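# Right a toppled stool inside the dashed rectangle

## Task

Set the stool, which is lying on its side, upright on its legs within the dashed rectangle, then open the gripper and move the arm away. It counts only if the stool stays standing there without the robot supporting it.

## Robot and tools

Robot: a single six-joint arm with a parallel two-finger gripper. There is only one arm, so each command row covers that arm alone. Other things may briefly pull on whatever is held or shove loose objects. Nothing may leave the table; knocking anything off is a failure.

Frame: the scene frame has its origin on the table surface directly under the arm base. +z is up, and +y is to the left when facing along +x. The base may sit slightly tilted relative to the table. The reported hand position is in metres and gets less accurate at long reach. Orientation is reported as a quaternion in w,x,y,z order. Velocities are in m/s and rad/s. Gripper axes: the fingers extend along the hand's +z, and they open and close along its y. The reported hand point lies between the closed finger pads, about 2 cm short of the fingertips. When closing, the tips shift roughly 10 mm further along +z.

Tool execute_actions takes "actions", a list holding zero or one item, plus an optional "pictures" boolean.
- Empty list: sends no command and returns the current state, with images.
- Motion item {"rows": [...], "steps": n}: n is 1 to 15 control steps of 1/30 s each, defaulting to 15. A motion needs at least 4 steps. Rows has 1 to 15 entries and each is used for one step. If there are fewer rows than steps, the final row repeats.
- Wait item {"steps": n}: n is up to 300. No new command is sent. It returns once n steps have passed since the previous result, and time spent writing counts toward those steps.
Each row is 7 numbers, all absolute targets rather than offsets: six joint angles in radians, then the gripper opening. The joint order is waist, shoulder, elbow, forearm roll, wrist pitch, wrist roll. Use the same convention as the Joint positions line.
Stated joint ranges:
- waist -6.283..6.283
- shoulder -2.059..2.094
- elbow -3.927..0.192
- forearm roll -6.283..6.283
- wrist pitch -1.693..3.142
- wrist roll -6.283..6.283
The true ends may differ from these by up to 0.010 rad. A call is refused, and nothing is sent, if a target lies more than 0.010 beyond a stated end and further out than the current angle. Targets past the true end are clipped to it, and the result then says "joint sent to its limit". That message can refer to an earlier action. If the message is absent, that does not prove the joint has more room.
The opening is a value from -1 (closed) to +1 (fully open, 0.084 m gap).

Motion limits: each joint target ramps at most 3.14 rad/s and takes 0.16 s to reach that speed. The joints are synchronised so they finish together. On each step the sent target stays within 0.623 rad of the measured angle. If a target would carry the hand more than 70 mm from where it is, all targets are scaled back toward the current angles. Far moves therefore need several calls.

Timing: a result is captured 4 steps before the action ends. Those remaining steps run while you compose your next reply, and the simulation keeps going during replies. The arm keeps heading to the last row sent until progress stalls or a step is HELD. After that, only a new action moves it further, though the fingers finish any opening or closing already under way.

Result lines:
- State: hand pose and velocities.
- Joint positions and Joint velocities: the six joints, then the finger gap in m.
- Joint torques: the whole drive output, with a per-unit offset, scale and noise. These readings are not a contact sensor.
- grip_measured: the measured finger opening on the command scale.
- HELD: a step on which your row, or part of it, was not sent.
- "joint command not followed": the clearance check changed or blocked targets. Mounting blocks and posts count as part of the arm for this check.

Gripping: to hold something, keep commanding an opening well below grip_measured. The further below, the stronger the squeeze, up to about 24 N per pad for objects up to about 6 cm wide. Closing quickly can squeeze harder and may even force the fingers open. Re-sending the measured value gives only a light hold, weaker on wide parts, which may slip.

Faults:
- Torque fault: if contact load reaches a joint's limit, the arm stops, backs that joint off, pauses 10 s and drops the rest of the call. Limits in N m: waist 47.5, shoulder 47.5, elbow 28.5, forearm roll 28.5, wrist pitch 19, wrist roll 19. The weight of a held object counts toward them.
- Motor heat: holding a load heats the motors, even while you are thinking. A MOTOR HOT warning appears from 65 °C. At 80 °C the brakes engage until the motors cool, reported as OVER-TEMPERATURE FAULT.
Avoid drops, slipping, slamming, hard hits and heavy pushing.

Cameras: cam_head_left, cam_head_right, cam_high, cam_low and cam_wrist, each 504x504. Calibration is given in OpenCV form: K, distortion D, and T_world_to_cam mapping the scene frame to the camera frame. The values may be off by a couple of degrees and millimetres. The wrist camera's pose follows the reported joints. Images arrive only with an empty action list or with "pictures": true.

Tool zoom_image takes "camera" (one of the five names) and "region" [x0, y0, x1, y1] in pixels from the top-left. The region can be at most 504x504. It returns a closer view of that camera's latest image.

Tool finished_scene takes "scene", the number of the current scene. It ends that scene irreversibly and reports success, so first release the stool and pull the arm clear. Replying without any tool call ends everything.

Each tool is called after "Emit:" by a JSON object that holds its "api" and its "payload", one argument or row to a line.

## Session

Emit:
{"api": "execute_actions", "payload": {
  "actions": []
}}

Scene clock: 0.00 s of 4244.00 s.
end_effector_position=(+0.2703, -0.3759, +0.2619) grip_measured=+1.00 end_effector_quat_wxyz=(-0.043, +0.239, +0.643, +0.726) end_effector_velocity=(-0.000, +0.000, -0.000) end_effector_angular_velocity=(+0.001, +0.001, +0.000)
Joint positions: [-1.487  0.049 -1.285  0.634  2.221  1.832  0.084]
Joint velocities: [ 0.     0.001 -0.    -0.    -0.     0.001  0.   ]
Joint torques (N m, as the arm reports them, + toward a larger angle): no reading
camera_calibration (this result's frames):
cam_wrist: T_world_to_cam=[[0.379082, -0.163376, 0.910827, -0.374107], [0.879041, -0.243942, -0.409609, -0.153416], [0.289109, 0.955929, 0.0511407, 0.40246], [0, 0, 0, 1]] pos_world=[0.160322, -0.483269, 0.257324]

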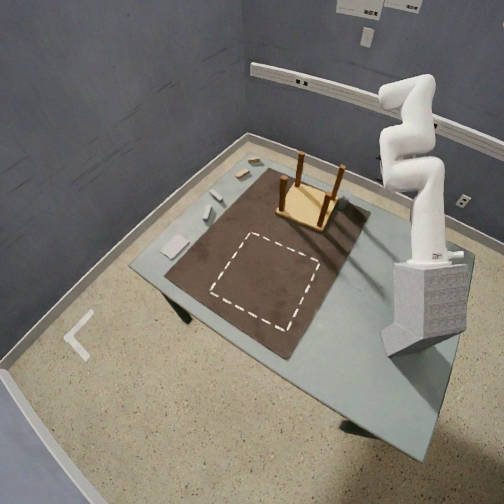

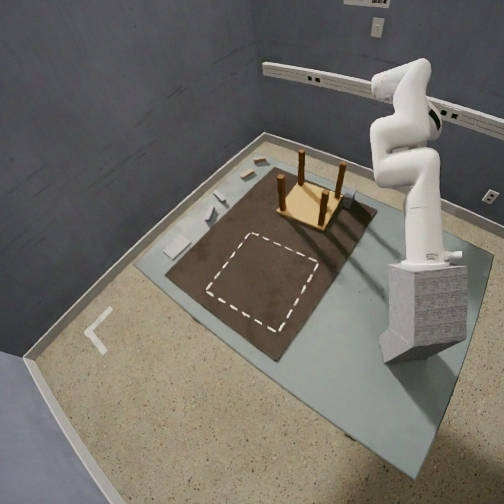

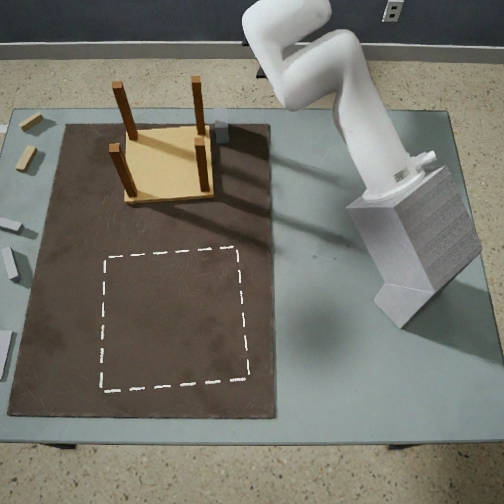

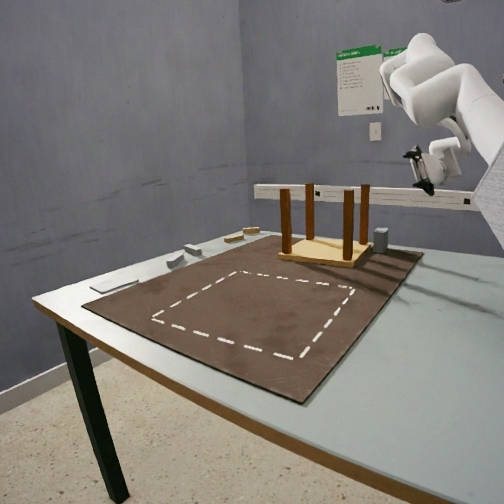

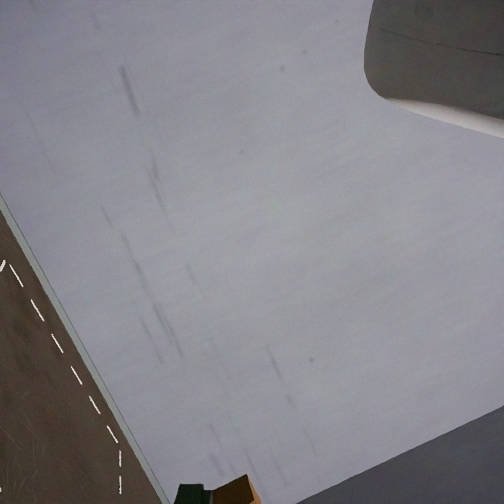

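Emit:
{"api": "zoom_image", "payload": {
  "camera": "cam_high",
  "region": [90, 65, 250, 225]
}}

Emit:
{"api": "zoom_image", "payload": {
  "camera": "cam_high",
  "region": [80, 230, 270, 410]
}}

Emit:
{"api": "zoom_image", "payload": {
  "camera": "cam_low",
  "region": [260, 160, 420, 290]
}}

Emit:
{"api": "zoom_image", "payload": {
  "camera": "cam_head_left",
  "region": [250, 140, 380, 250]
}}

Region (90, 65, 250, 225) of cam_high's 504x504 image, scaled by 3.150, with more detail than that image has.

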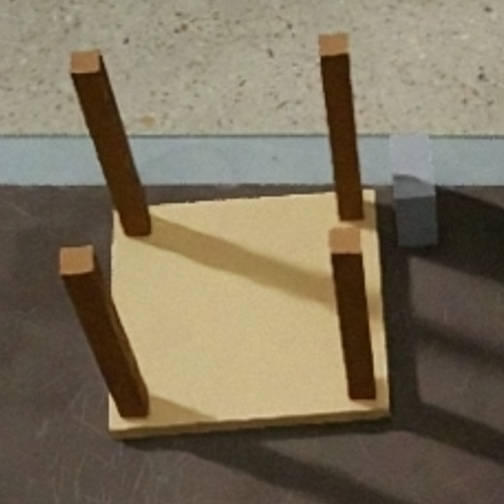

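Region (80, 230, 270, 410) of cam_high's 504x504 image, scaled by 2.653, with more detail than that image has; it fills the top 477 rows of this view, and the rest is white.

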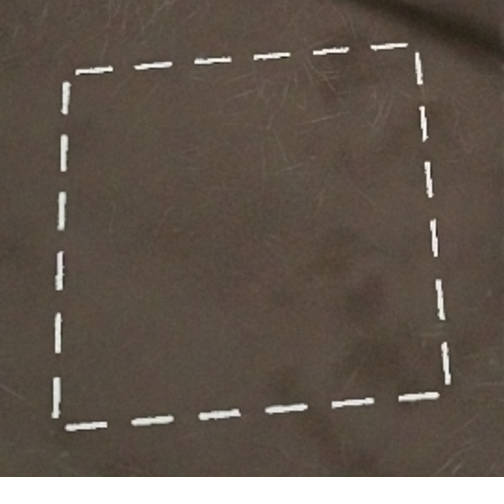

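Region (260, 160, 420, 290) of cam_low's 504x504 image, scaled by 3.150, with more detail than that image has; it fills the top 410 rows of this view, and the rest is white.

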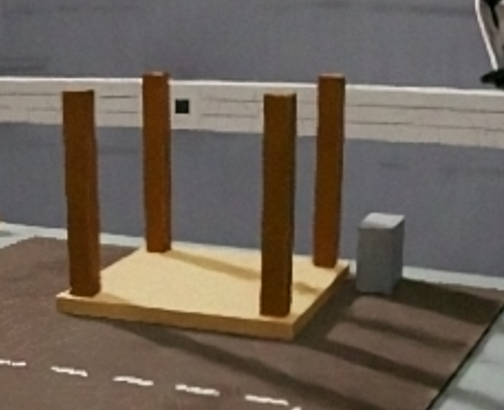

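Region (250, 140, 380, 250) of cam_head_left's 504x504 image, scaled by 3.877, with more detail than that image has; it fills the top 426 rows of this view, and the rest is white.

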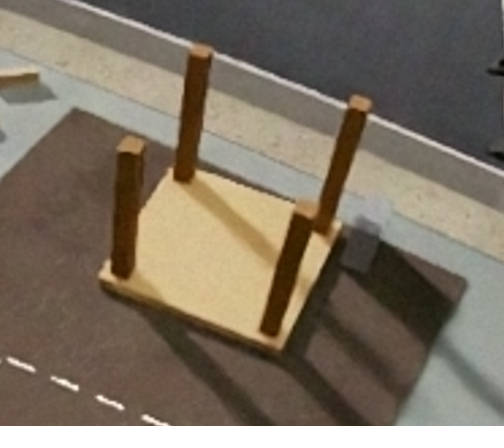

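Emit:
{"api": "execute_actions", "payload": {
  "actions": [
    {"rows": [[-1.106,-0.384,-1.454,0.450,1.689,0.275,1.0]], "steps": 15}
  ]
}}

Emit:
{"api": "execute_actions", "payload": {
  "actions": [
    {"steps": 12}
  ]
}}

Emit:
{"api": "execute_actions", "payload": {
  "actions": [
    {"rows": [[-1.019,-0.3885,-1.293,0.4474,1.5108,0.291,1.0]], "steps": 15}
  ]
}}

Emit:
{"api": "execute_actions", "payload": {
  "actions": [
    {"steps": 8}
  ],
  "pictures": true
}}

Scene clock: 5.63 s of 4244.00 s.
end_effector_position=(+0.3351, -0.4121, +0.2551) grip_measured=+1.00 end_effector_quat_wxyz=(+0.042, -0.066, +0.817, +0.571) end_effector_velocity=(+0.220, -0.134, +0.029) end_effector_angular_velocity=(-1.232, -1.939, +1.302)
Joint positions: [-1.289 -0.177 -1.374  0.539  1.946  1.455  0.084]
Joint velocities: [ 0.566 -0.62  -0.215 -0.28  -0.796 -1.517  0.   ]
Joint torques (N m, as the arm reports them, + toward a larger angle): [ -5.56 -20.25  -6.86   0.25   1.63  -0.44]
Steps of this call (steps 1 to 90: nothing new was sent; then 2.27 s passed at rest; steps 91 to 101: the first 11 steps of this action). Readings (joint positions):
91: [-1.487 0.049 -1.285 0.634 2.221 1.832]
92: [-1.485 0.047 -1.286 0.632 2.217 1.828]
94: [-1.460 0.020 -1.293 0.618 2.176 1.780]
98: [-1.349 -0.108 -1.349 0.569 2.031 1.598]
101: the state above

Scene clock: 6.03 s of 4244.00 s.
end_effector_position=(+0.4132, -0.4600, +0.2886) grip_measured=+1.00 end_effector_quat_wxyz=(+0.213, -0.557, +0.727, +0.340) end_effector_velocity=(+0.090, -0.053, +0.060) end_effector_angular_velocity=(-0.237, -2.001, +1.790)
Joint positions: [-1.124 -0.365 -1.447  0.459  1.714  0.598  0.084]
Joint velocities: [ 0.175 -0.197 -0.073 -0.086 -0.247 -2.399 -0.   ]
Joint torques (N m, as the arm reports them, + toward a larger angle): [ -3.26 -17.9   -7.89   0.44   0.58   0.07]
Kept back: nothing.
Steps of this call (steps 1 to 4: the last 4 steps of your previous action; steps 5 to 12: the robot went on to your last target). Readings (joint positions):
1: [-1.270 -0.198 -1.382 0.530 1.919 1.403]
2: [-1.252 -0.218 -1.389 0.521 1.894 1.348]
4: [-1.218 -0.257 -1.405 0.505 1.847 1.228]
8: [-1.161 -0.323 -1.430 0.477 1.766 0.935]
12: the state above

Scene clock: 6.40 s of 4244.00 s.
end_effector_position=(+0.4231, -0.4320, +0.2458) grip_measured=+1.00 end_effector_quat_wxyz=(-0.262, +0.674, -0.630, -0.285) end_effector_velocity=(+0.024, -0.012, +0.000) end_effector_angular_velocity=(-0.110, -0.098, +0.030)
Joint positions: [-1.023 -0.385 -1.297  0.448  1.52   0.294  0.084]
Joint velocities: [ 0.045 -0.048  0.028 -0.001 -0.125 -0.037  0.   ]
Joint torques (N m, as the arm reports them, + toward a larger angle): [ -1.52 -21.    -9.02   0.56   0.45  -0.24]
Steps of this call (steps 1 to 11: the first 11 steps of this action). Readings (joint positions):
1: [-1.119 -0.371 -1.449 0.456 1.707 0.522]
2: [-1.114 -0.375 -1.449 0.454 1.700 0.454]
4: [-1.093 -0.383 -1.426 0.451 1.658 0.361]
8: [-1.034 -0.383 -1.316 0.448 1.545 0.302]
11: the state above

Scene clock: 6.67 s of 4244.00 s.
end_effector_position=(+0.4246, -0.4325, +0.2457) grip_measured=+1.00 end_effector_quat_wxyz=(-0.262, +0.676, -0.629, -0.280) end_effector_velocity=(-0.001, +0.003, -0.002) end_effector_angular_velocity=(+0.007, +0.001, +0.003)
Joint positions: [-1.02  -0.389 -1.294  0.447  1.511  0.291  0.084]
Joint velocities: [ 0.004  0.001  0.009 -0.    -0.003 -0.003 -0.   ]
Joint torques (N m, as the arm reports them, + toward a larger angle): [ -0.83 -20.76  -8.56   0.58   0.38  -0.15]
Kept back: nothing.
Steps of this call (steps 1 to 4: the last 4 steps of your previous action; steps 5 to 8: the robot went on to your last target). Readings (joint positions):
1: [-1.022 -0.386 -1.297 0.448 1.517 0.293]
2: [-1.021 -0.388 -1.296 0.447 1.515 0.293]
4: [-1.020 -0.389 -1.296 0.447 1.512 0.292]
8: the state above
camera_calibration (this result's frames):
cam_wrist: T_world_to_cam=[[-0.998192, -0.0600883, -0.00171235, 0.426573], [-0.0436015, 0.704114, 0.708747, 0.217586], [-0.0413817, 0.70754, -0.705461, 0.631545], [0, 0, 0, 1]] pos_world=[0.461423, -0.574417, 0.292047]

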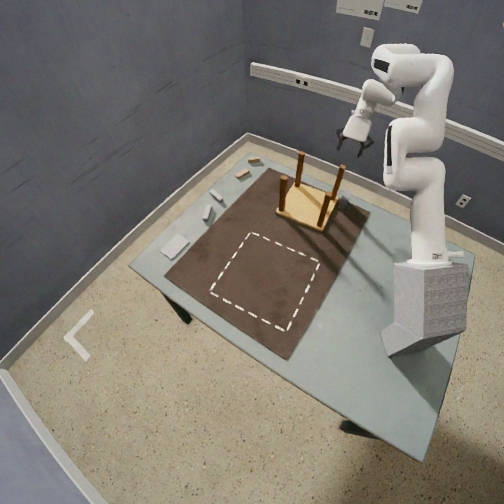

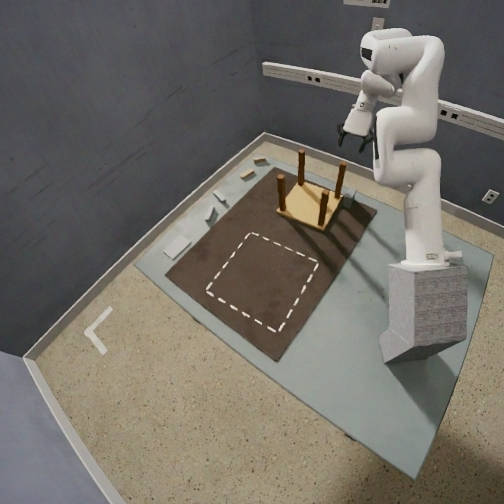

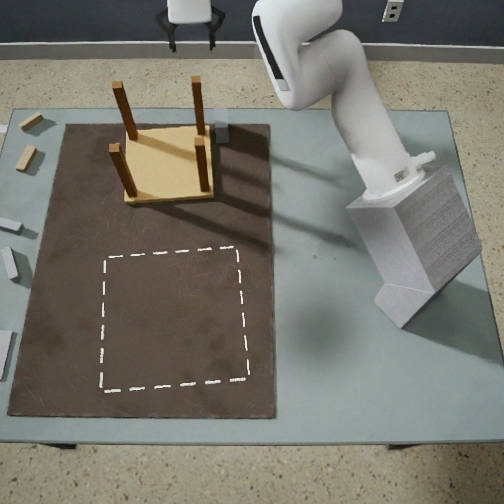

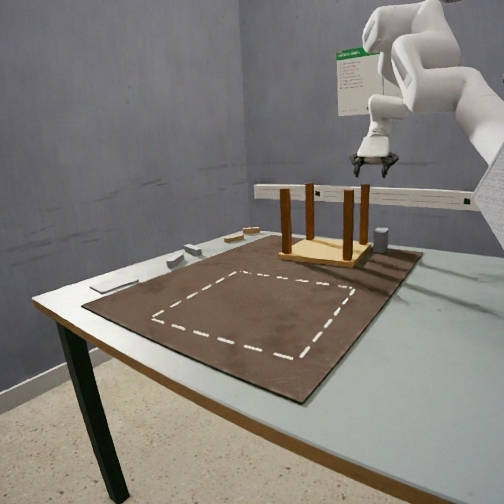

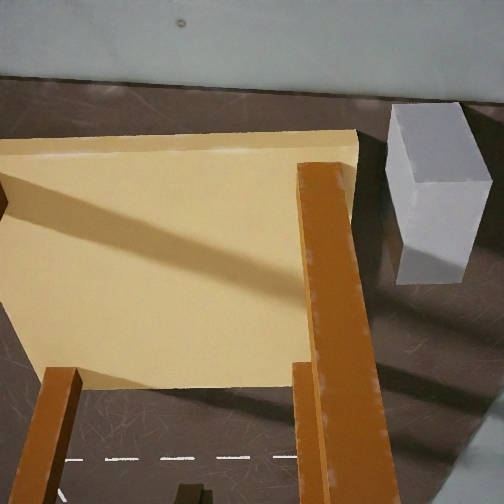

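Emit:
{"api": "execute_actions", "payload": {
  "actions": [
    {"rows": [[-1.015,-0.390,-1.285,0.447,1.503,0.291,1],[-1.009,-0.391,-1.272,0.447,1.490,0.292,1],[-1.000,-0.394,-1.253,0.447,1.471,0.293,1],[-0.990,-0.397,-1.231,0.447,1.450,0.294,1],[-0.979,-0.400,-1.207,0.447,1.427,0.295,1],[-0.967,-0.404,-1.183,0.447,1.403,0.297,1],[-0.956,-0.407,-1.159,0.446,1.379,0.298,1],[-0.945,-0.410,-1.135,0.446,1.356,0.299,1],[-0.933,-0.414,-1.111,0.446,1.332,0.300,1],[-0.922,-0.417,-1.086,0.446,1.308,0.302,1],[-0.912,-0.420,-1.065,0.446,1.287,0.303,1],[-0.904,-0.422,-1.049,0.446,1.271,0.304,1],[-0.898,-0.424,-1.035,0.445,1.258,0.304,1],[-0.8931,-0.4253,-1.0247,0.4454,1.2476,0.305,1]], "steps": 15}
  ]
}}

Emit:
{"api": "execute_actions", "payload": {
  "actions": [
    {"steps": 12}
  ],
  "pictures": true
}}

Scene clock: 8.03 s of 4244.00 s.
end_effector_position=(+0.4218, -0.4036, +0.2186) grip_measured=+1.00 end_effector_quat_wxyz=(-0.263, +0.676, -0.629, -0.280) end_effector_velocity=(-0.024, +0.169, -0.141) end_effector_angular_velocity=(+0.014, +0.004, -0.001)
Joint positions: [-0.963 -0.405 -1.174  0.446  1.394  0.297  0.084]
Joint velocities: [ 0.309 -0.086  0.658 -0.005 -0.636  0.034 -0.   ]
Joint torques (N m, as the arm reports them, + toward a larger angle): [ -0.22 -20.    -7.66   0.52   0.37  -0.22]
Steps of this call (steps 1 to 15: the robot went on to your last target; steps 16 to 30: nothing new was sent; steps 31 to 41: the first 11 steps of this action). Readings (joint positions):
31: [-1.019 -0.389 -1.293 0.447 1.511 0.291]
32: [-1.019 -0.389 -1.292 0.447 1.510 0.291]
34: [-1.015 -0.390 -1.285 0.447 1.502 0.291]
38: [-0.992 -0.397 -1.235 0.447 1.453 0.294]
41: the state above

Scene clock: 8.43 s of 4244.00 s.
end_effector_position=(+0.4151, -0.3654, +0.1897) grip_measured=+1.00 end_effector_quat_wxyz=(-0.262, +0.677, -0.629, -0.280) end_effector_velocity=(+0.000, +0.005, -0.005) end_effector_angular_velocity=(-0.013, -0.007, +0.001)
Joint positions: [-0.895 -0.425 -1.028  0.445  1.251  0.305  0.084]
Joint velocities: [ 0.015 -0.009  0.028 -0.001 -0.038  0.     0.   ]
Joint torques (N m, as the arm reports them, + toward a larger angle): [ -0.03 -18.66  -7.23   0.58   0.53  -0.23]
Kept back: nothing.
Steps of this call (steps 1 to 4: the last 4 steps of your previous action; steps 5 to 12: the robot went on to your last target). Readings (joint positions):
1: [-0.953 -0.408 -1.151 0.446 1.373 0.298]
2: [-0.942 -0.411 -1.129 0.446 1.351 0.299]
4: [-0.922 -0.416 -1.087 0.446 1.310 0.302]
8: [-0.899 -0.423 -1.038 0.446 1.263 0.304]
12: the state above
camera_calibration (this result's frames):
cam_wrist: T_world_to_cam=[[-0.998179, -0.0602703, -0.00267065, 0.421175], [-0.0444219, 0.704307, 0.708504, 0.21], [-0.0408208, 0.707332, -0.705702, 0.54396], [0, 0, 0, 1]] pos_world=[0.451941, -0.507281, 0.236212]

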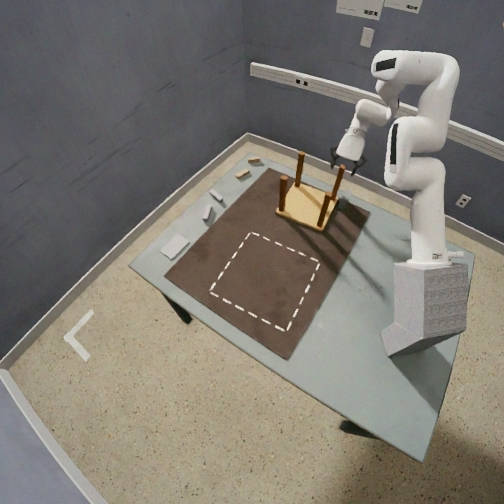

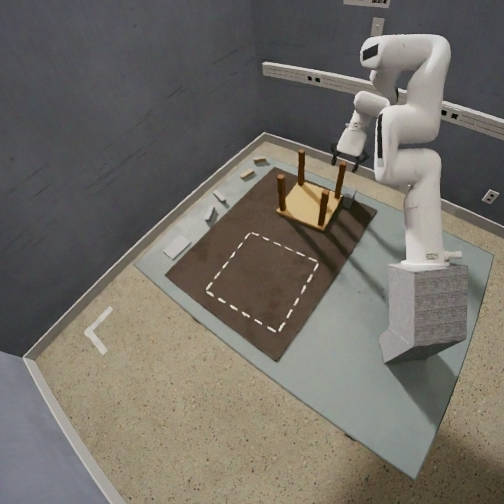

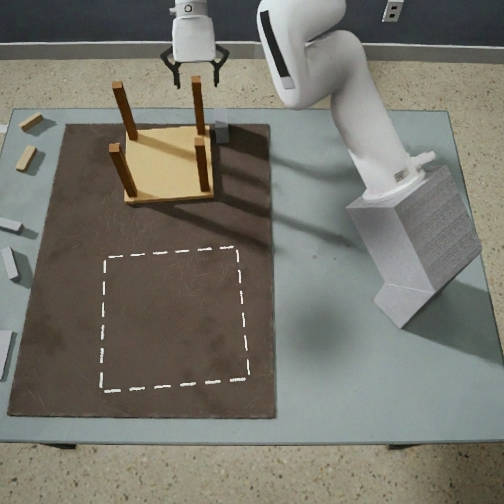

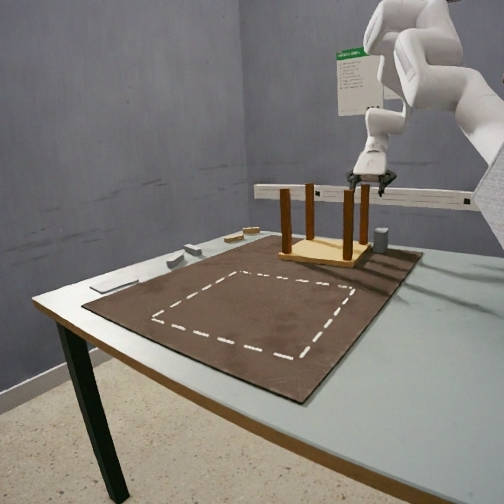

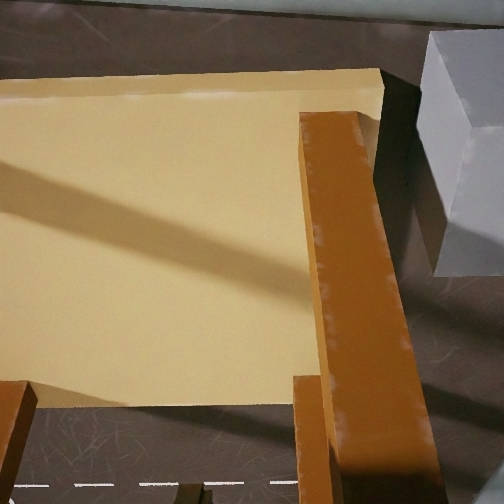

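Emit:
{"api": "zoom_image", "payload": {
  "camera": "cam_high",
  "region": [150, 30, 250, 130]
}}

Emit:
{"api": "zoom_image", "payload": {
  "camera": "cam_low",
  "region": [320, 140, 420, 240]
}}

Emit:
{"api": "zoom_image", "payload": {
  "camera": "cam_head_left",
  "region": [310, 130, 390, 210]
}}

Region (150, 30, 250, 130) of cam_high's 504x504 image, scaled by 5.040, with more detail than that image has.

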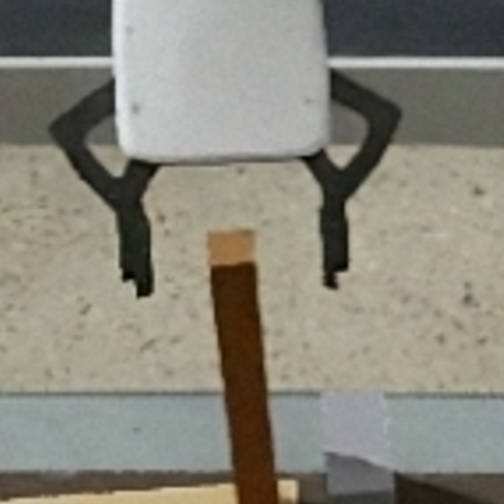

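Region (320, 140, 420, 240) of cam_low's 504x504 image, scaled by 5.040, with more detail than that image has.

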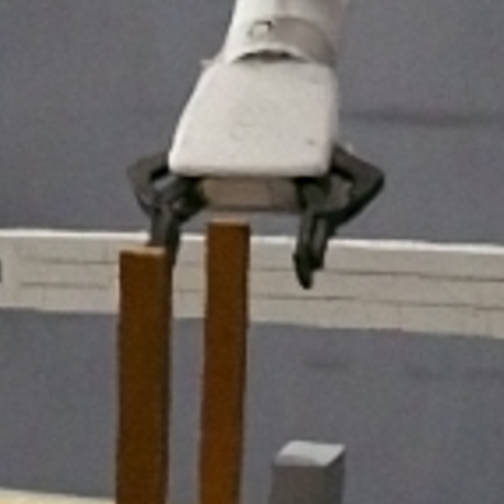

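Region (310, 130, 390, 210) of cam_head_left's 504x504 image, scaled by 6.300, with more detail than that image has.

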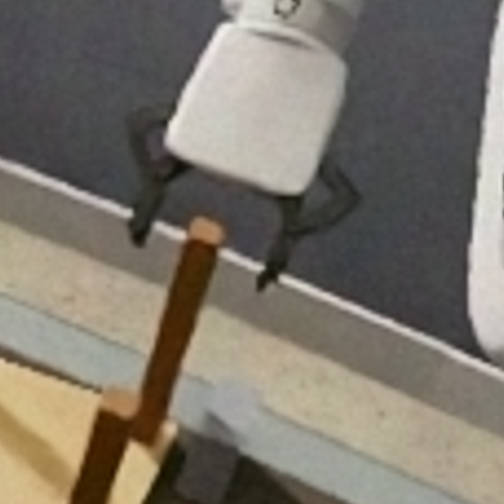

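Emit:
{"api": "execute_actions", "payload": {
  "actions": [
    {"rows": [[-0.8931,-0.4253,-1.0247,0.4454,1.2476,0.305,0.8],[-0.8931,-0.4253,-1.0247,0.4454,1.2476,0.305,0.6],[-0.8931,-0.4253,-1.0247,0.4454,1.2476,0.305,0.4],[-0.8931,-0.4253,-1.0247,0.4454,1.2476,0.305,0.2],[-0.8931,-0.4253,-1.0247,0.4454,1.2476,0.305,0.0],[-0.8931,-0.4253,-1.0247,0.4454,1.2476,0.305,-0.15],[-0.8931,-0.4253,-1.0247,0.4454,1.2476,0.305,-0.27],[-0.8931,-0.4253,-1.0247,0.4454,1.2476,0.305,-0.35],[-0.8931,-0.4253,-1.0247,0.4454,1.2476,0.305,-0.41],[-0.8931,-0.4253,-1.0247,0.4454,1.2476,0.305,-0.47],[-0.8931,-0.4253,-1.0247,0.4454,1.2476,0.305,-0.54],[-0.8931,-0.4253,-1.0247,0.4454,1.2476,0.305,-0.64],[-0.8931,-0.4253,-1.0247,0.4454,1.2476,0.305,-0.76],[-0.8931,-0.4253,-1.0247,0.4454,1.2476,0.305,-0.88],[-0.8931,-0.4253,-1.0247,0.4454,1.2476,0.305,-1.0]], "steps": 15}
  ]
}}

Emit:
{"api": "execute_actions", "payload": {
  "actions": [
    {"steps": 12}
  ],
  "pictures": true
}}

Scene clock: 9.40 s of 4244.00 s.
end_effector_position=(+0.4147, -0.3642, +0.1890) grip_measured=-0.34 end_effector_quat_wxyz=(-0.262, +0.676, -0.629, -0.280) end_effector_velocity=(-0.000, -0.000, +0.000) end_effector_angular_velocity=(+0.000, +0.002, -0.001)
Joint positions: [-0.893 -0.425 -1.025  0.445  1.248  0.305  0.029]
Joint velocities: [-0.001 -0.    -0.    -0.     0.001  0.002 -0.111]
Joint torques (N m, as the arm reports them, + toward a larger angle): [  0.24 -18.79  -7.25   0.55   0.41  -0.32]
Steps of this call (steps 1 to 18: the robot went on to your last target; steps 19 to 29: the first 11 steps of this action). Readings (joint positions):
19: [-0.893 -0.425 -1.025 0.445 1.248 0.305]
20: [-0.893 -0.425 -1.025 0.445 1.248 0.305]
22: [-0.893 -0.425 -1.025 0.445 1.248 0.305]
26: [-0.893 -0.425 -1.025 0.445 1.248 0.305]
29: the state above

Scene clock: 9.80 s of 4244.00 s.
end_effector_position=(+0.4149, -0.3643, +0.1891) grip_measured=-0.49 end_effector_quat_wxyz=(-0.262, +0.677, -0.628, -0.280) end_effector_velocity=(-0.001, -0.000, -0.000) end_effector_angular_velocity=(-0.000, +0.001, -0.001)
Joint positions: [-0.893 -0.425 -1.025  0.446  1.248  0.305  0.023]
Joint velocities: [-0.001 -0.001  0.001  0.     0.     0.     0.   ]
Joint torques (N m, as the arm reports them, + toward a larger angle): [ -0.87 -18.2   -6.64   0.05   0.52   0.19]
Kept back: nothing.
Steps of this call (steps 1 to 4: the last 4 steps of your previous action; steps 5 to 12: the robot went on to your last target). Readings (joint positions):
1: [-0.893 -0.425 -1.025 0.446 1.248 0.305]
2: [-0.893 -0.425 -1.025 0.446 1.247 0.305]
4: [-0.893 -0.425 -1.025 0.445 1.247 0.305]
8: [-0.893 -0.425 -1.025 0.446 1.248 0.305]
12: the state above
camera_calibration (this result's frames):
cam_wrist: T_world_to_cam=[[-0.998161, -0.0605569, -0.00269236, 0.420921], [-0.0446147, 0.703866, 0.70893, 0.209472], [-0.0410355, 0.707747, -0.705273, 0.542847], [0, 0, 0, 1]] pos_world=[0.451769, -0.506149, 0.235488]

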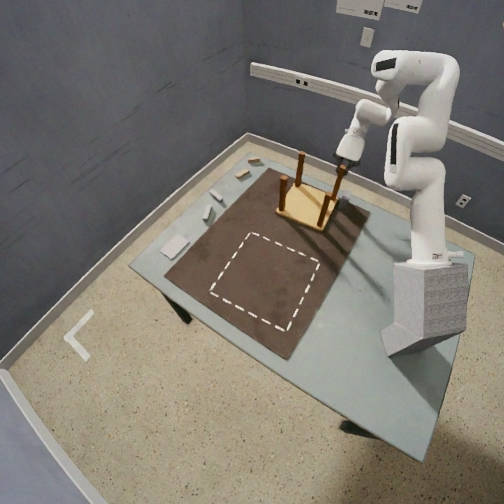

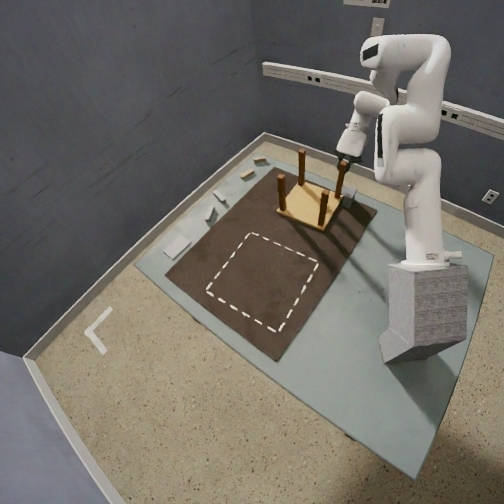

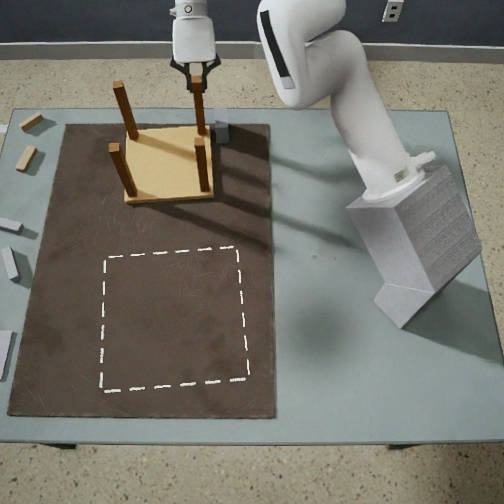

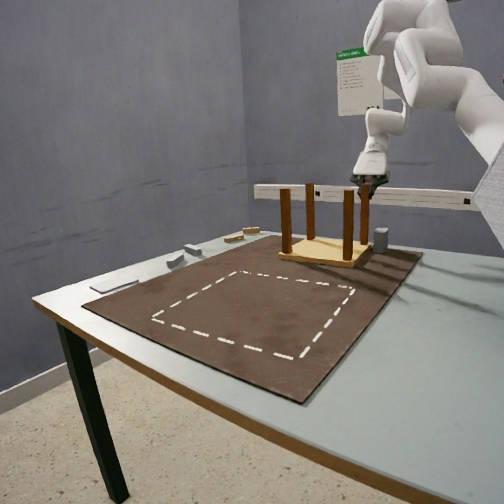

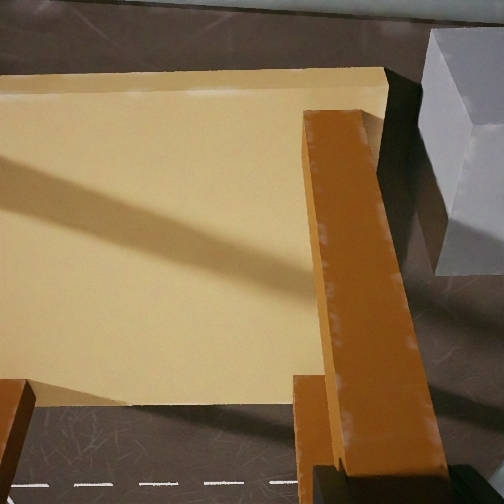

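Emit:
{"api": "execute_actions", "payload": {
  "actions": [
    {"rows": [[-0.8876,-0.4363,-1.0147,0.4412,1.2403,0.3118,-1],[-0.8767,-0.4584,-0.9946,0.4327,1.2256,0.3255,-1],[-0.8602,-0.4914,-0.9645,0.4199,1.2036,0.3460,-1],[-0.8416,-0.5289,-0.9303,0.4055,1.1786,0.3692,-1],[-0.8219,-0.5686,-0.8942,0.3902,1.1522,0.3937,-1],[-0.8021,-0.6082,-0.8580,0.3749,1.1258,0.4183,-1],[-0.7835,-0.6457,-0.8239,0.3604,1.1008,0.4415,-1],[-0.7578,-0.6810,-0.7929,0.3337,1.0787,0.4787,-1],[-0.7321,-0.7163,-0.7619,0.3071,1.0565,0.5159,-1],[-0.7079,-0.7495,-0.7327,0.2820,1.0357,0.5510,-1],[-0.6852,-0.7806,-0.7053,0.2584,1.0162,0.5838,-1],[-0.6655,-0.8076,-0.6816,0.2380,0.9992,0.6122,-1],[-0.6488,-0.8304,-0.6615,0.2208,0.9849,0.6363,-1],[-0.6383,-0.8449,-0.6487,0.2098,0.9758,0.6516,-1],[-0.6322,-0.8532,-0.6414,0.2035,0.9706,0.6604,-1]], "steps": 15}
  ]
}}

Emit:
{"api": "execute_actions", "payload": {
  "actions": [
    {"steps": 15}
  ],
  "pictures": true
}}

Scene clock: 14.93 s of 4244.00 s.
end_effector_position=(+0.4139, -0.3416, +0.2125) grip_measured=-0.49 end_effector_quat_wxyz=(-0.223, +0.691, -0.642, -0.246) end_effector_velocity=(-0.004, +0.132, +0.130) end_effector_angular_velocity=(-0.605, -0.021, +0.030)
Joint positions: [-0.798 -0.609 -0.856  0.366  1.125  0.429  0.023]
Joint velocities: [ 0.604 -1.01   0.891 -0.54  -0.64   0.801 -0.   ]
Joint torques (N m, as the arm reports them, + toward a larger angle): [  3.31 -18.27  -7.67   0.21   1.18  -0.37]
Steps of this call (steps 1 to 15: the robot went on to your last target; steps 16 to 90: nothing new was sent; then 1.77 s passed at rest; steps 91 to 101: the first 11 steps of this action). Readings (joint positions):
91: [-0.893 -0.425 -1.025 0.445 1.248 0.305]
92: [-0.893 -0.426 -1.024 0.445 1.247 0.306]
94: [-0.888 -0.436 -1.013 0.440 1.238 0.313]
98: [-0.850 -0.514 -0.941 0.410 1.186 0.362]
101: the state above

Scene clock: 15.43 s of 4244.00 s.
end_effector_position=(+0.4113, -0.3086, +0.2406) grip_measured=-0.49 end_effector_quat_wxyz=(-0.178, +0.707, -0.657, -0.191) end_effector_velocity=(+0.003, -0.002, +0.004) end_effector_angular_velocity=(-0.022, -0.012, -0.008)
Joint positions: [-0.634 -0.85  -0.643  0.205  0.972  0.659  0.023]
Joint velocities: [ 0.012 -0.02   0.011 -0.013 -0.019  0.021  0.   ]
Joint torques (N m, as the arm reports them, + toward a larger angle): [  1.85 -15.07  -9.62   1.26  -0.3   -0.69]
Kept back: nothing.
Steps of this call (steps 1 to 4: the last 4 steps of your previous action; steps 5 to 15: the robot went on to your last target). Readings (joint positions):
1: [-0.777 -0.643 -0.827 0.347 1.103 0.457]
2: [-0.755 -0.677 -0.797 0.327 1.082 0.487]
4: [-0.711 -0.742 -0.740 0.284 1.042 0.547]
8: [-0.651 -0.827 -0.664 0.223 0.990 0.632]
15: the state above
camera_calibration (this result's frames):
cam_wrist: T_world_to_cam=[[-0.998126, -0.0611208, -0.00287001, 0.420714], [-0.0542199, 0.861746, 0.504434, 0.23548], [-0.0283582, 0.503645, -0.863445, 0.509448], [0, 0, 0, 1]] pos_world=[0.447141, -0.43379, 0.322304]

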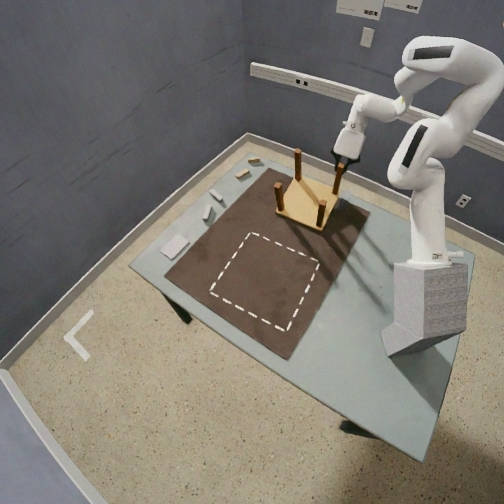

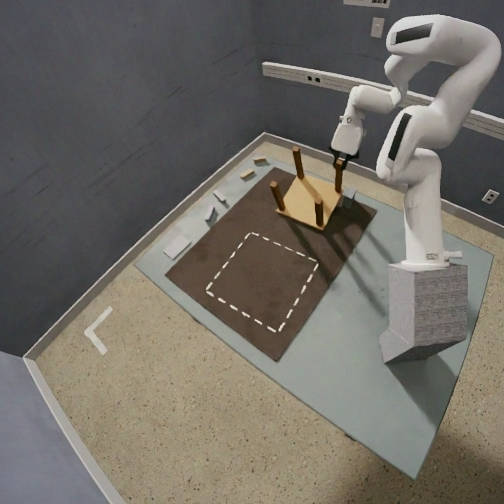

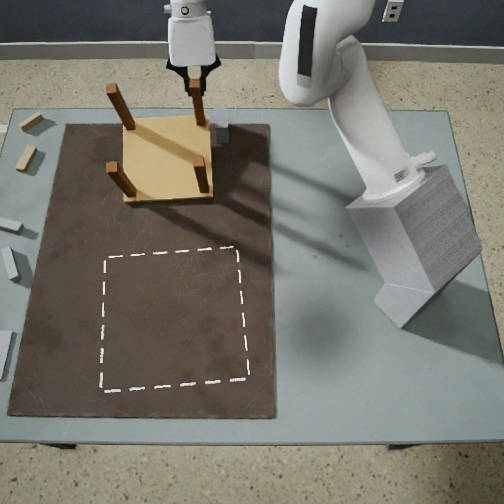

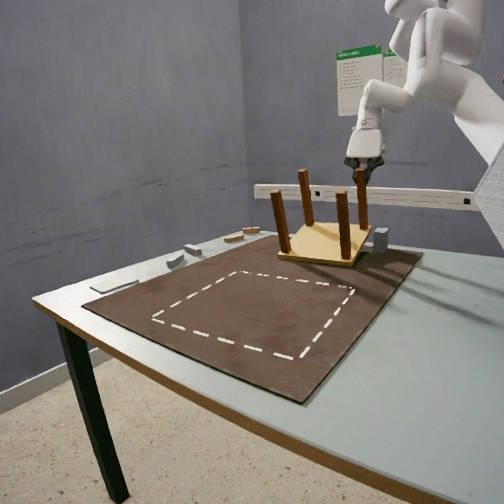

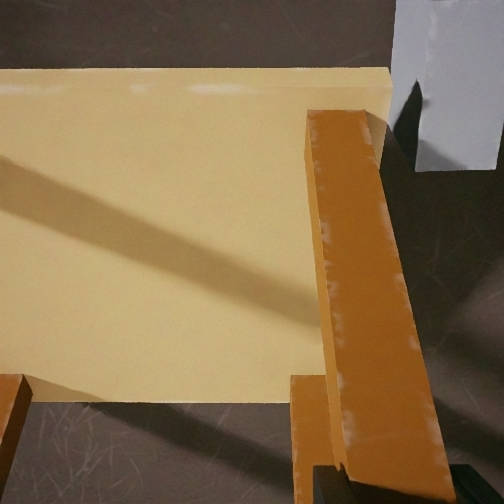

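Emit:
{"api": "execute_actions", "payload": {
  "actions": []
}}

Scene clock: 16.20 s of 4244.00 s.
end_effector_position=(+0.4118, -0.3086, +0.2412) grip_measured=-0.49 end_effector_quat_wxyz=(-0.178, +0.707, -0.657, -0.190) end_effector_velocity=(-0.000, +0.000, +0.000) end_effector_angular_velocity=(+0.000, -0.001, +0.001)
Joint positions: [-0.632 -0.853 -0.641  0.204  0.971  0.66   0.023]
Joint velocities: [ 0.001 -0.001  0.001 -0.    -0.    -0.     0.   ]
Joint torques (N m, as the arm reports them, + toward a larger angle): [  2.22 -14.95  -9.41   1.33  -0.27  -0.65]
Kept back: nothing.
Steps of this call (steps 1 to 15: the robot went on to your last target; steps 16 to 23: nothing new was sent). Readings (joint positions):
1: [-0.634 -0.851 -0.642 0.204 0.972 0.659]
2: [-0.633 -0.851 -0.642 0.204 0.971 0.660]
4: [-0.633 -0.852 -0.642 0.204 0.971 0.660]
8: [-0.633 -0.853 -0.642 0.204 0.971 0.660]
23: the state above
The arm was judged still, so your last target was given up. Only a new action makes it travel on or press farther. Fingers that are still opening or closing keep moving.
camera_calibration (this result's frames):
cam_wrist: T_world_to_cam=[[-0.998142, -0.0607303, -0.00484552, 0.421776], [-0.0549358, 0.86281, 0.502535, 0.236295], [-0.0263384, 0.501868, -0.864543, 0.508942], [0, 0, 0, 1]] pos_world=[0.447378, -0.433685, 0.3233]

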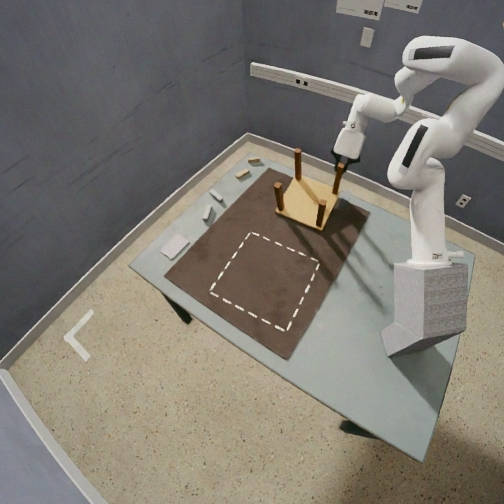

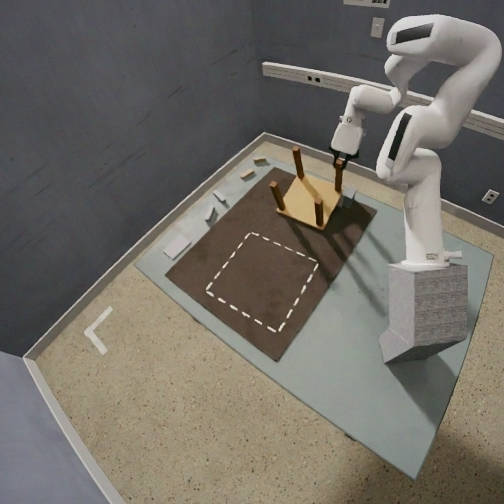

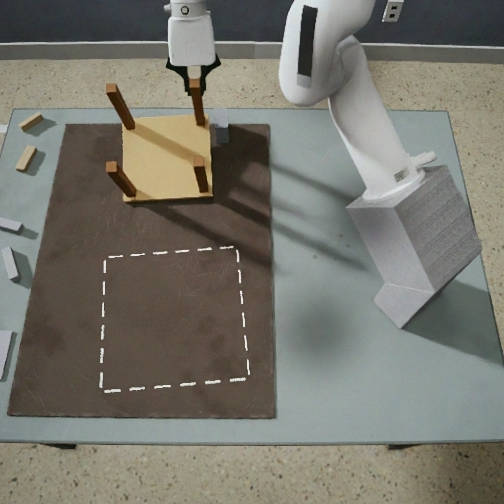

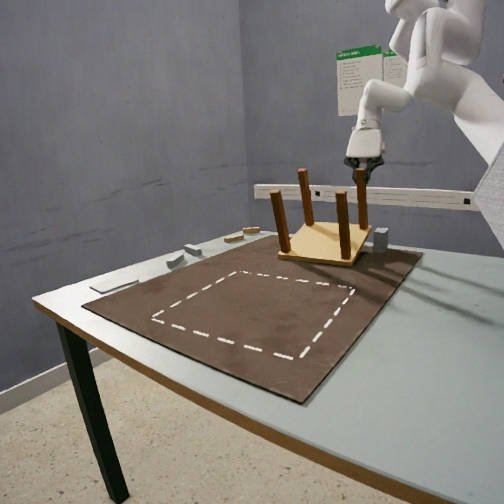

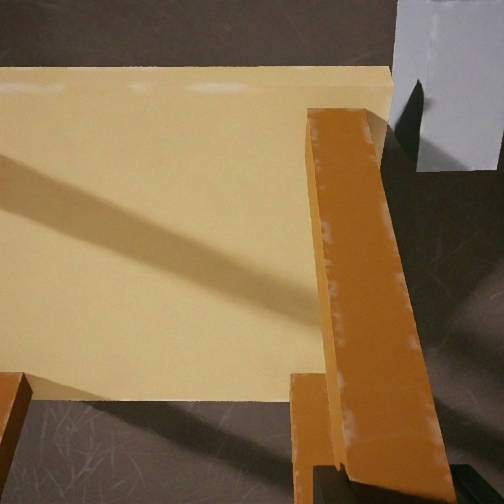

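Emit:
{"api": "execute_actions", "payload": {
  "actions": [
    {"rows": [[-0.6266,-0.8588,-0.6365,0.1964,0.9675,0.6695,-1],[-0.6134,-0.8719,-0.6249,0.18,0.9601,0.6907,-1],[-0.5965,-0.8887,-0.6101,0.1588,0.9507,0.718,-1],[-0.5777,-0.9074,-0.5936,0.1352,0.9403,0.7483,-1],[-0.5579,-0.927,-0.5763,0.1105,0.9293,0.7801,-1],[-0.5382,-0.9466,-0.559,0.0858,0.9183,0.8119,-1],[-0.5172,-0.963,-0.5447,0.0577,0.9121,0.8467,-1],[-0.4961,-0.9795,-0.5304,0.0297,0.9059,0.8815,-1],[-0.4751,-0.9959,-0.5162,0.0016,0.8996,0.9163,-1],[-0.454,-1.0124,-0.5019,-0.0264,0.8934,0.9511,-1],[-0.433,-1.0288,-0.4876,-0.0545,0.8872,0.9859,-1],[-0.4037,-1.0459,-0.4727,-0.0957,0.8857,1.0348,-1],[-0.3743,-1.063,-0.4578,-0.1369,0.8842,1.0837,-1],[-0.345,-1.0801,-0.4428,-0.1781,0.8826,1.1325,-1],[-0.3156,-1.0972,-0.4279,-0.2193,0.8811,1.1814,-1]], "steps": 15}
  ]
}}

Scene clock: 19.90 s of 4244.00 s.
end_effector_position=(+0.4105, -0.2922, +0.2519) grip_measured=-0.49 end_effector_quat_wxyz=(-0.153, +0.713, -0.663, -0.167) end_effector_velocity=(-0.007, +0.090, +0.054) end_effector_angular_velocity=(-0.351, -0.015, +0.007)
Joint positions: [-0.533 -0.947 -0.559  0.078  0.921  0.821  0.023]
Joint velocities: [ 0.553 -0.474  0.411 -0.719 -0.21   0.897  0.   ]
Joint torques (N m, as the arm reports them, + toward a larger angle): [  2.53 -13.34  -9.03   0.48  -0.36  -0.53]
Steps of this call (steps 1 to 90: nothing new was sent; then 0.33 s passed at rest; steps 91 to 101: the first 11 steps of this action). Readings (joint positions):
91: [-0.632 -0.853 -0.641 0.203 0.971 0.660]
92: [-0.632 -0.854 -0.641 0.203 0.970 0.661]
94: [-0.626 -0.859 -0.636 0.195 0.967 0.672]
98: [-0.583 -0.901 -0.599 0.142 0.943 0.739]
101: the state above

Emit:
{"api": "execute_actions", "payload": {
  "actions": [
    {"rows": [[-0.2893,-1.1068,-0.4185,-0.2542,0.8855,1.2234,-1],[-0.263,-1.1165,-0.4091,-0.2892,0.8899,1.2653,-1],[-0.2368,-1.1261,-0.3996,-0.3241,0.8943,1.3073,-1],[-0.2105,-1.1358,-0.3902,-0.3591,0.8987,1.3492,-1],[-0.1842,-1.1454,-0.3808,-0.394,0.9031,1.3912,-1],[-0.1538,-1.1496,-0.3744,-0.4291,0.9148,1.4356,-1],[-0.1234,-1.1538,-0.368,-0.4643,0.9266,1.48,-1],[-0.0931,-1.158,-0.3615,-0.4994,0.9383,1.5244,-1],[-0.0627,-1.1622,-0.3551,-0.5346,0.9501,1.5688,-1],[-0.0323,-1.1664,-0.3487,-0.5697,0.9618,1.6132,-1],[-0.0003,-1.1649,-0.3446,-0.6019,0.9783,1.6569,-1],[0.0317,-1.1634,-0.3406,-0.634,0.9949,1.7006,-1],[0.0636,-1.1619,-0.3365,-0.6662,1.0114,1.7443,-1],[0.0956,-1.1604,-0.3325,-0.6983,1.028,1.788,-1],[0.1276,-1.1589,-0.3284,-0.7305,1.0445,1.8317,-1]], "steps": 15}
  ],
  "pictures": true
}}

Scene clock: 20.67 s of 4244.00 s.
end_effector_position=(+0.4057, -0.2377, +0.2768) grip_measured=-0.49 end_effector_quat_wxyz=(-0.085, +0.727, -0.674, -0.096) end_effector_velocity=(-0.010, +0.106, +0.033) end_effector_angular_velocity=(-0.342, -0.011, +0.020)
Joint positions: [-0.155 -1.145 -0.377 -0.425  0.919  1.432  0.023]
Joint velocities: [ 0.817 -0.159  0.202 -0.97   0.268  1.204 -0.   ]
Joint torques (N m, as the arm reports them, + toward a larger angle): [ 1.72 -7.81 -9.95  0.28 -2.42 -0.43]
Steps of this call (steps 1 to 4: the last 4 steps of your previous action; steps 5 to 12: the robot went on to your last target; steps 13 to 23: the first 11 steps of this action). Readings (joint positions):
13: [-0.321 -1.093 -0.430 -0.211 0.883 1.172]
14: [-0.318 -1.095 -0.429 -0.216 0.883 1.178]
16: [-0.302 -1.101 -0.423 -0.239 0.884 1.206]
20: [-0.230 -1.127 -0.398 -0.332 0.897 1.318]
23: the state above
camera_calibration (this result's frames):
cam_wrist: T_world_to_cam=[[-0.997835, -0.0657704, 0.000448293, 0.417333], [-0.0634809, 0.964838, 0.255065, 0.253092], [-0.0172082, 0.254484, -0.966924, 0.469707], [0, 0, 0, 1]] pos_world=[0.440578, -0.336278, 0.389429]

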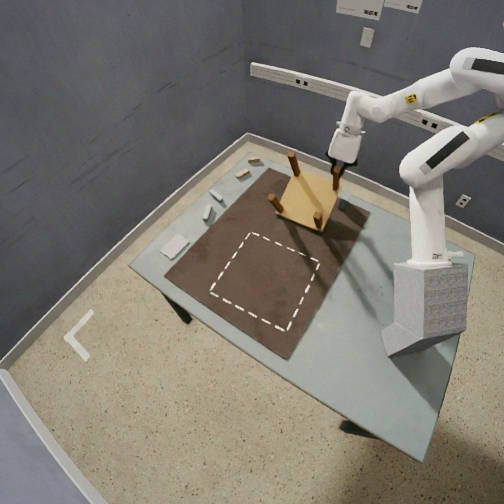

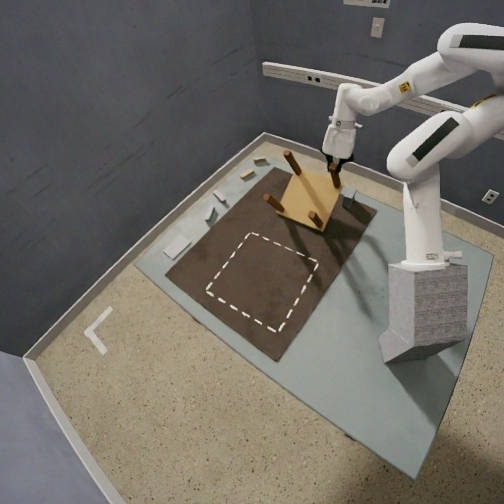

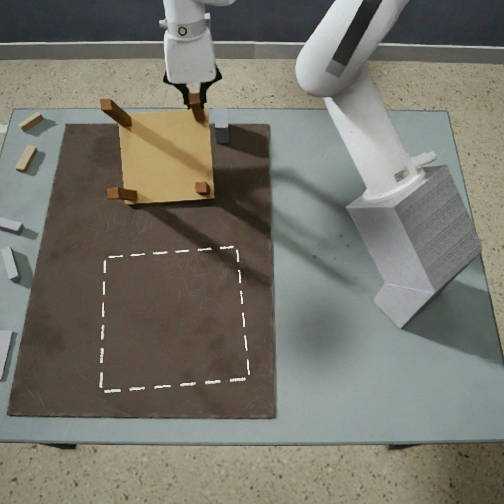

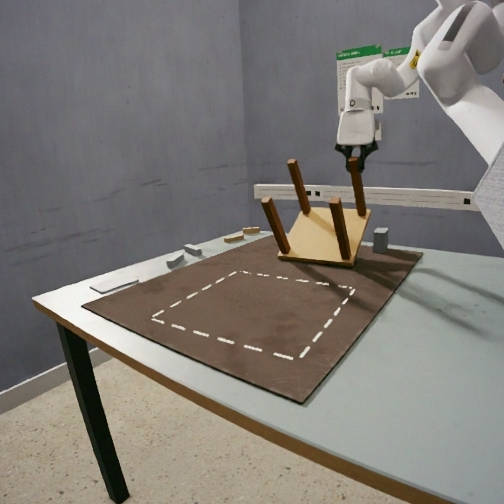

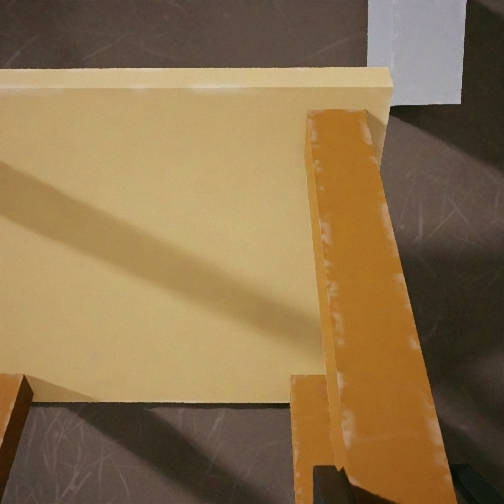

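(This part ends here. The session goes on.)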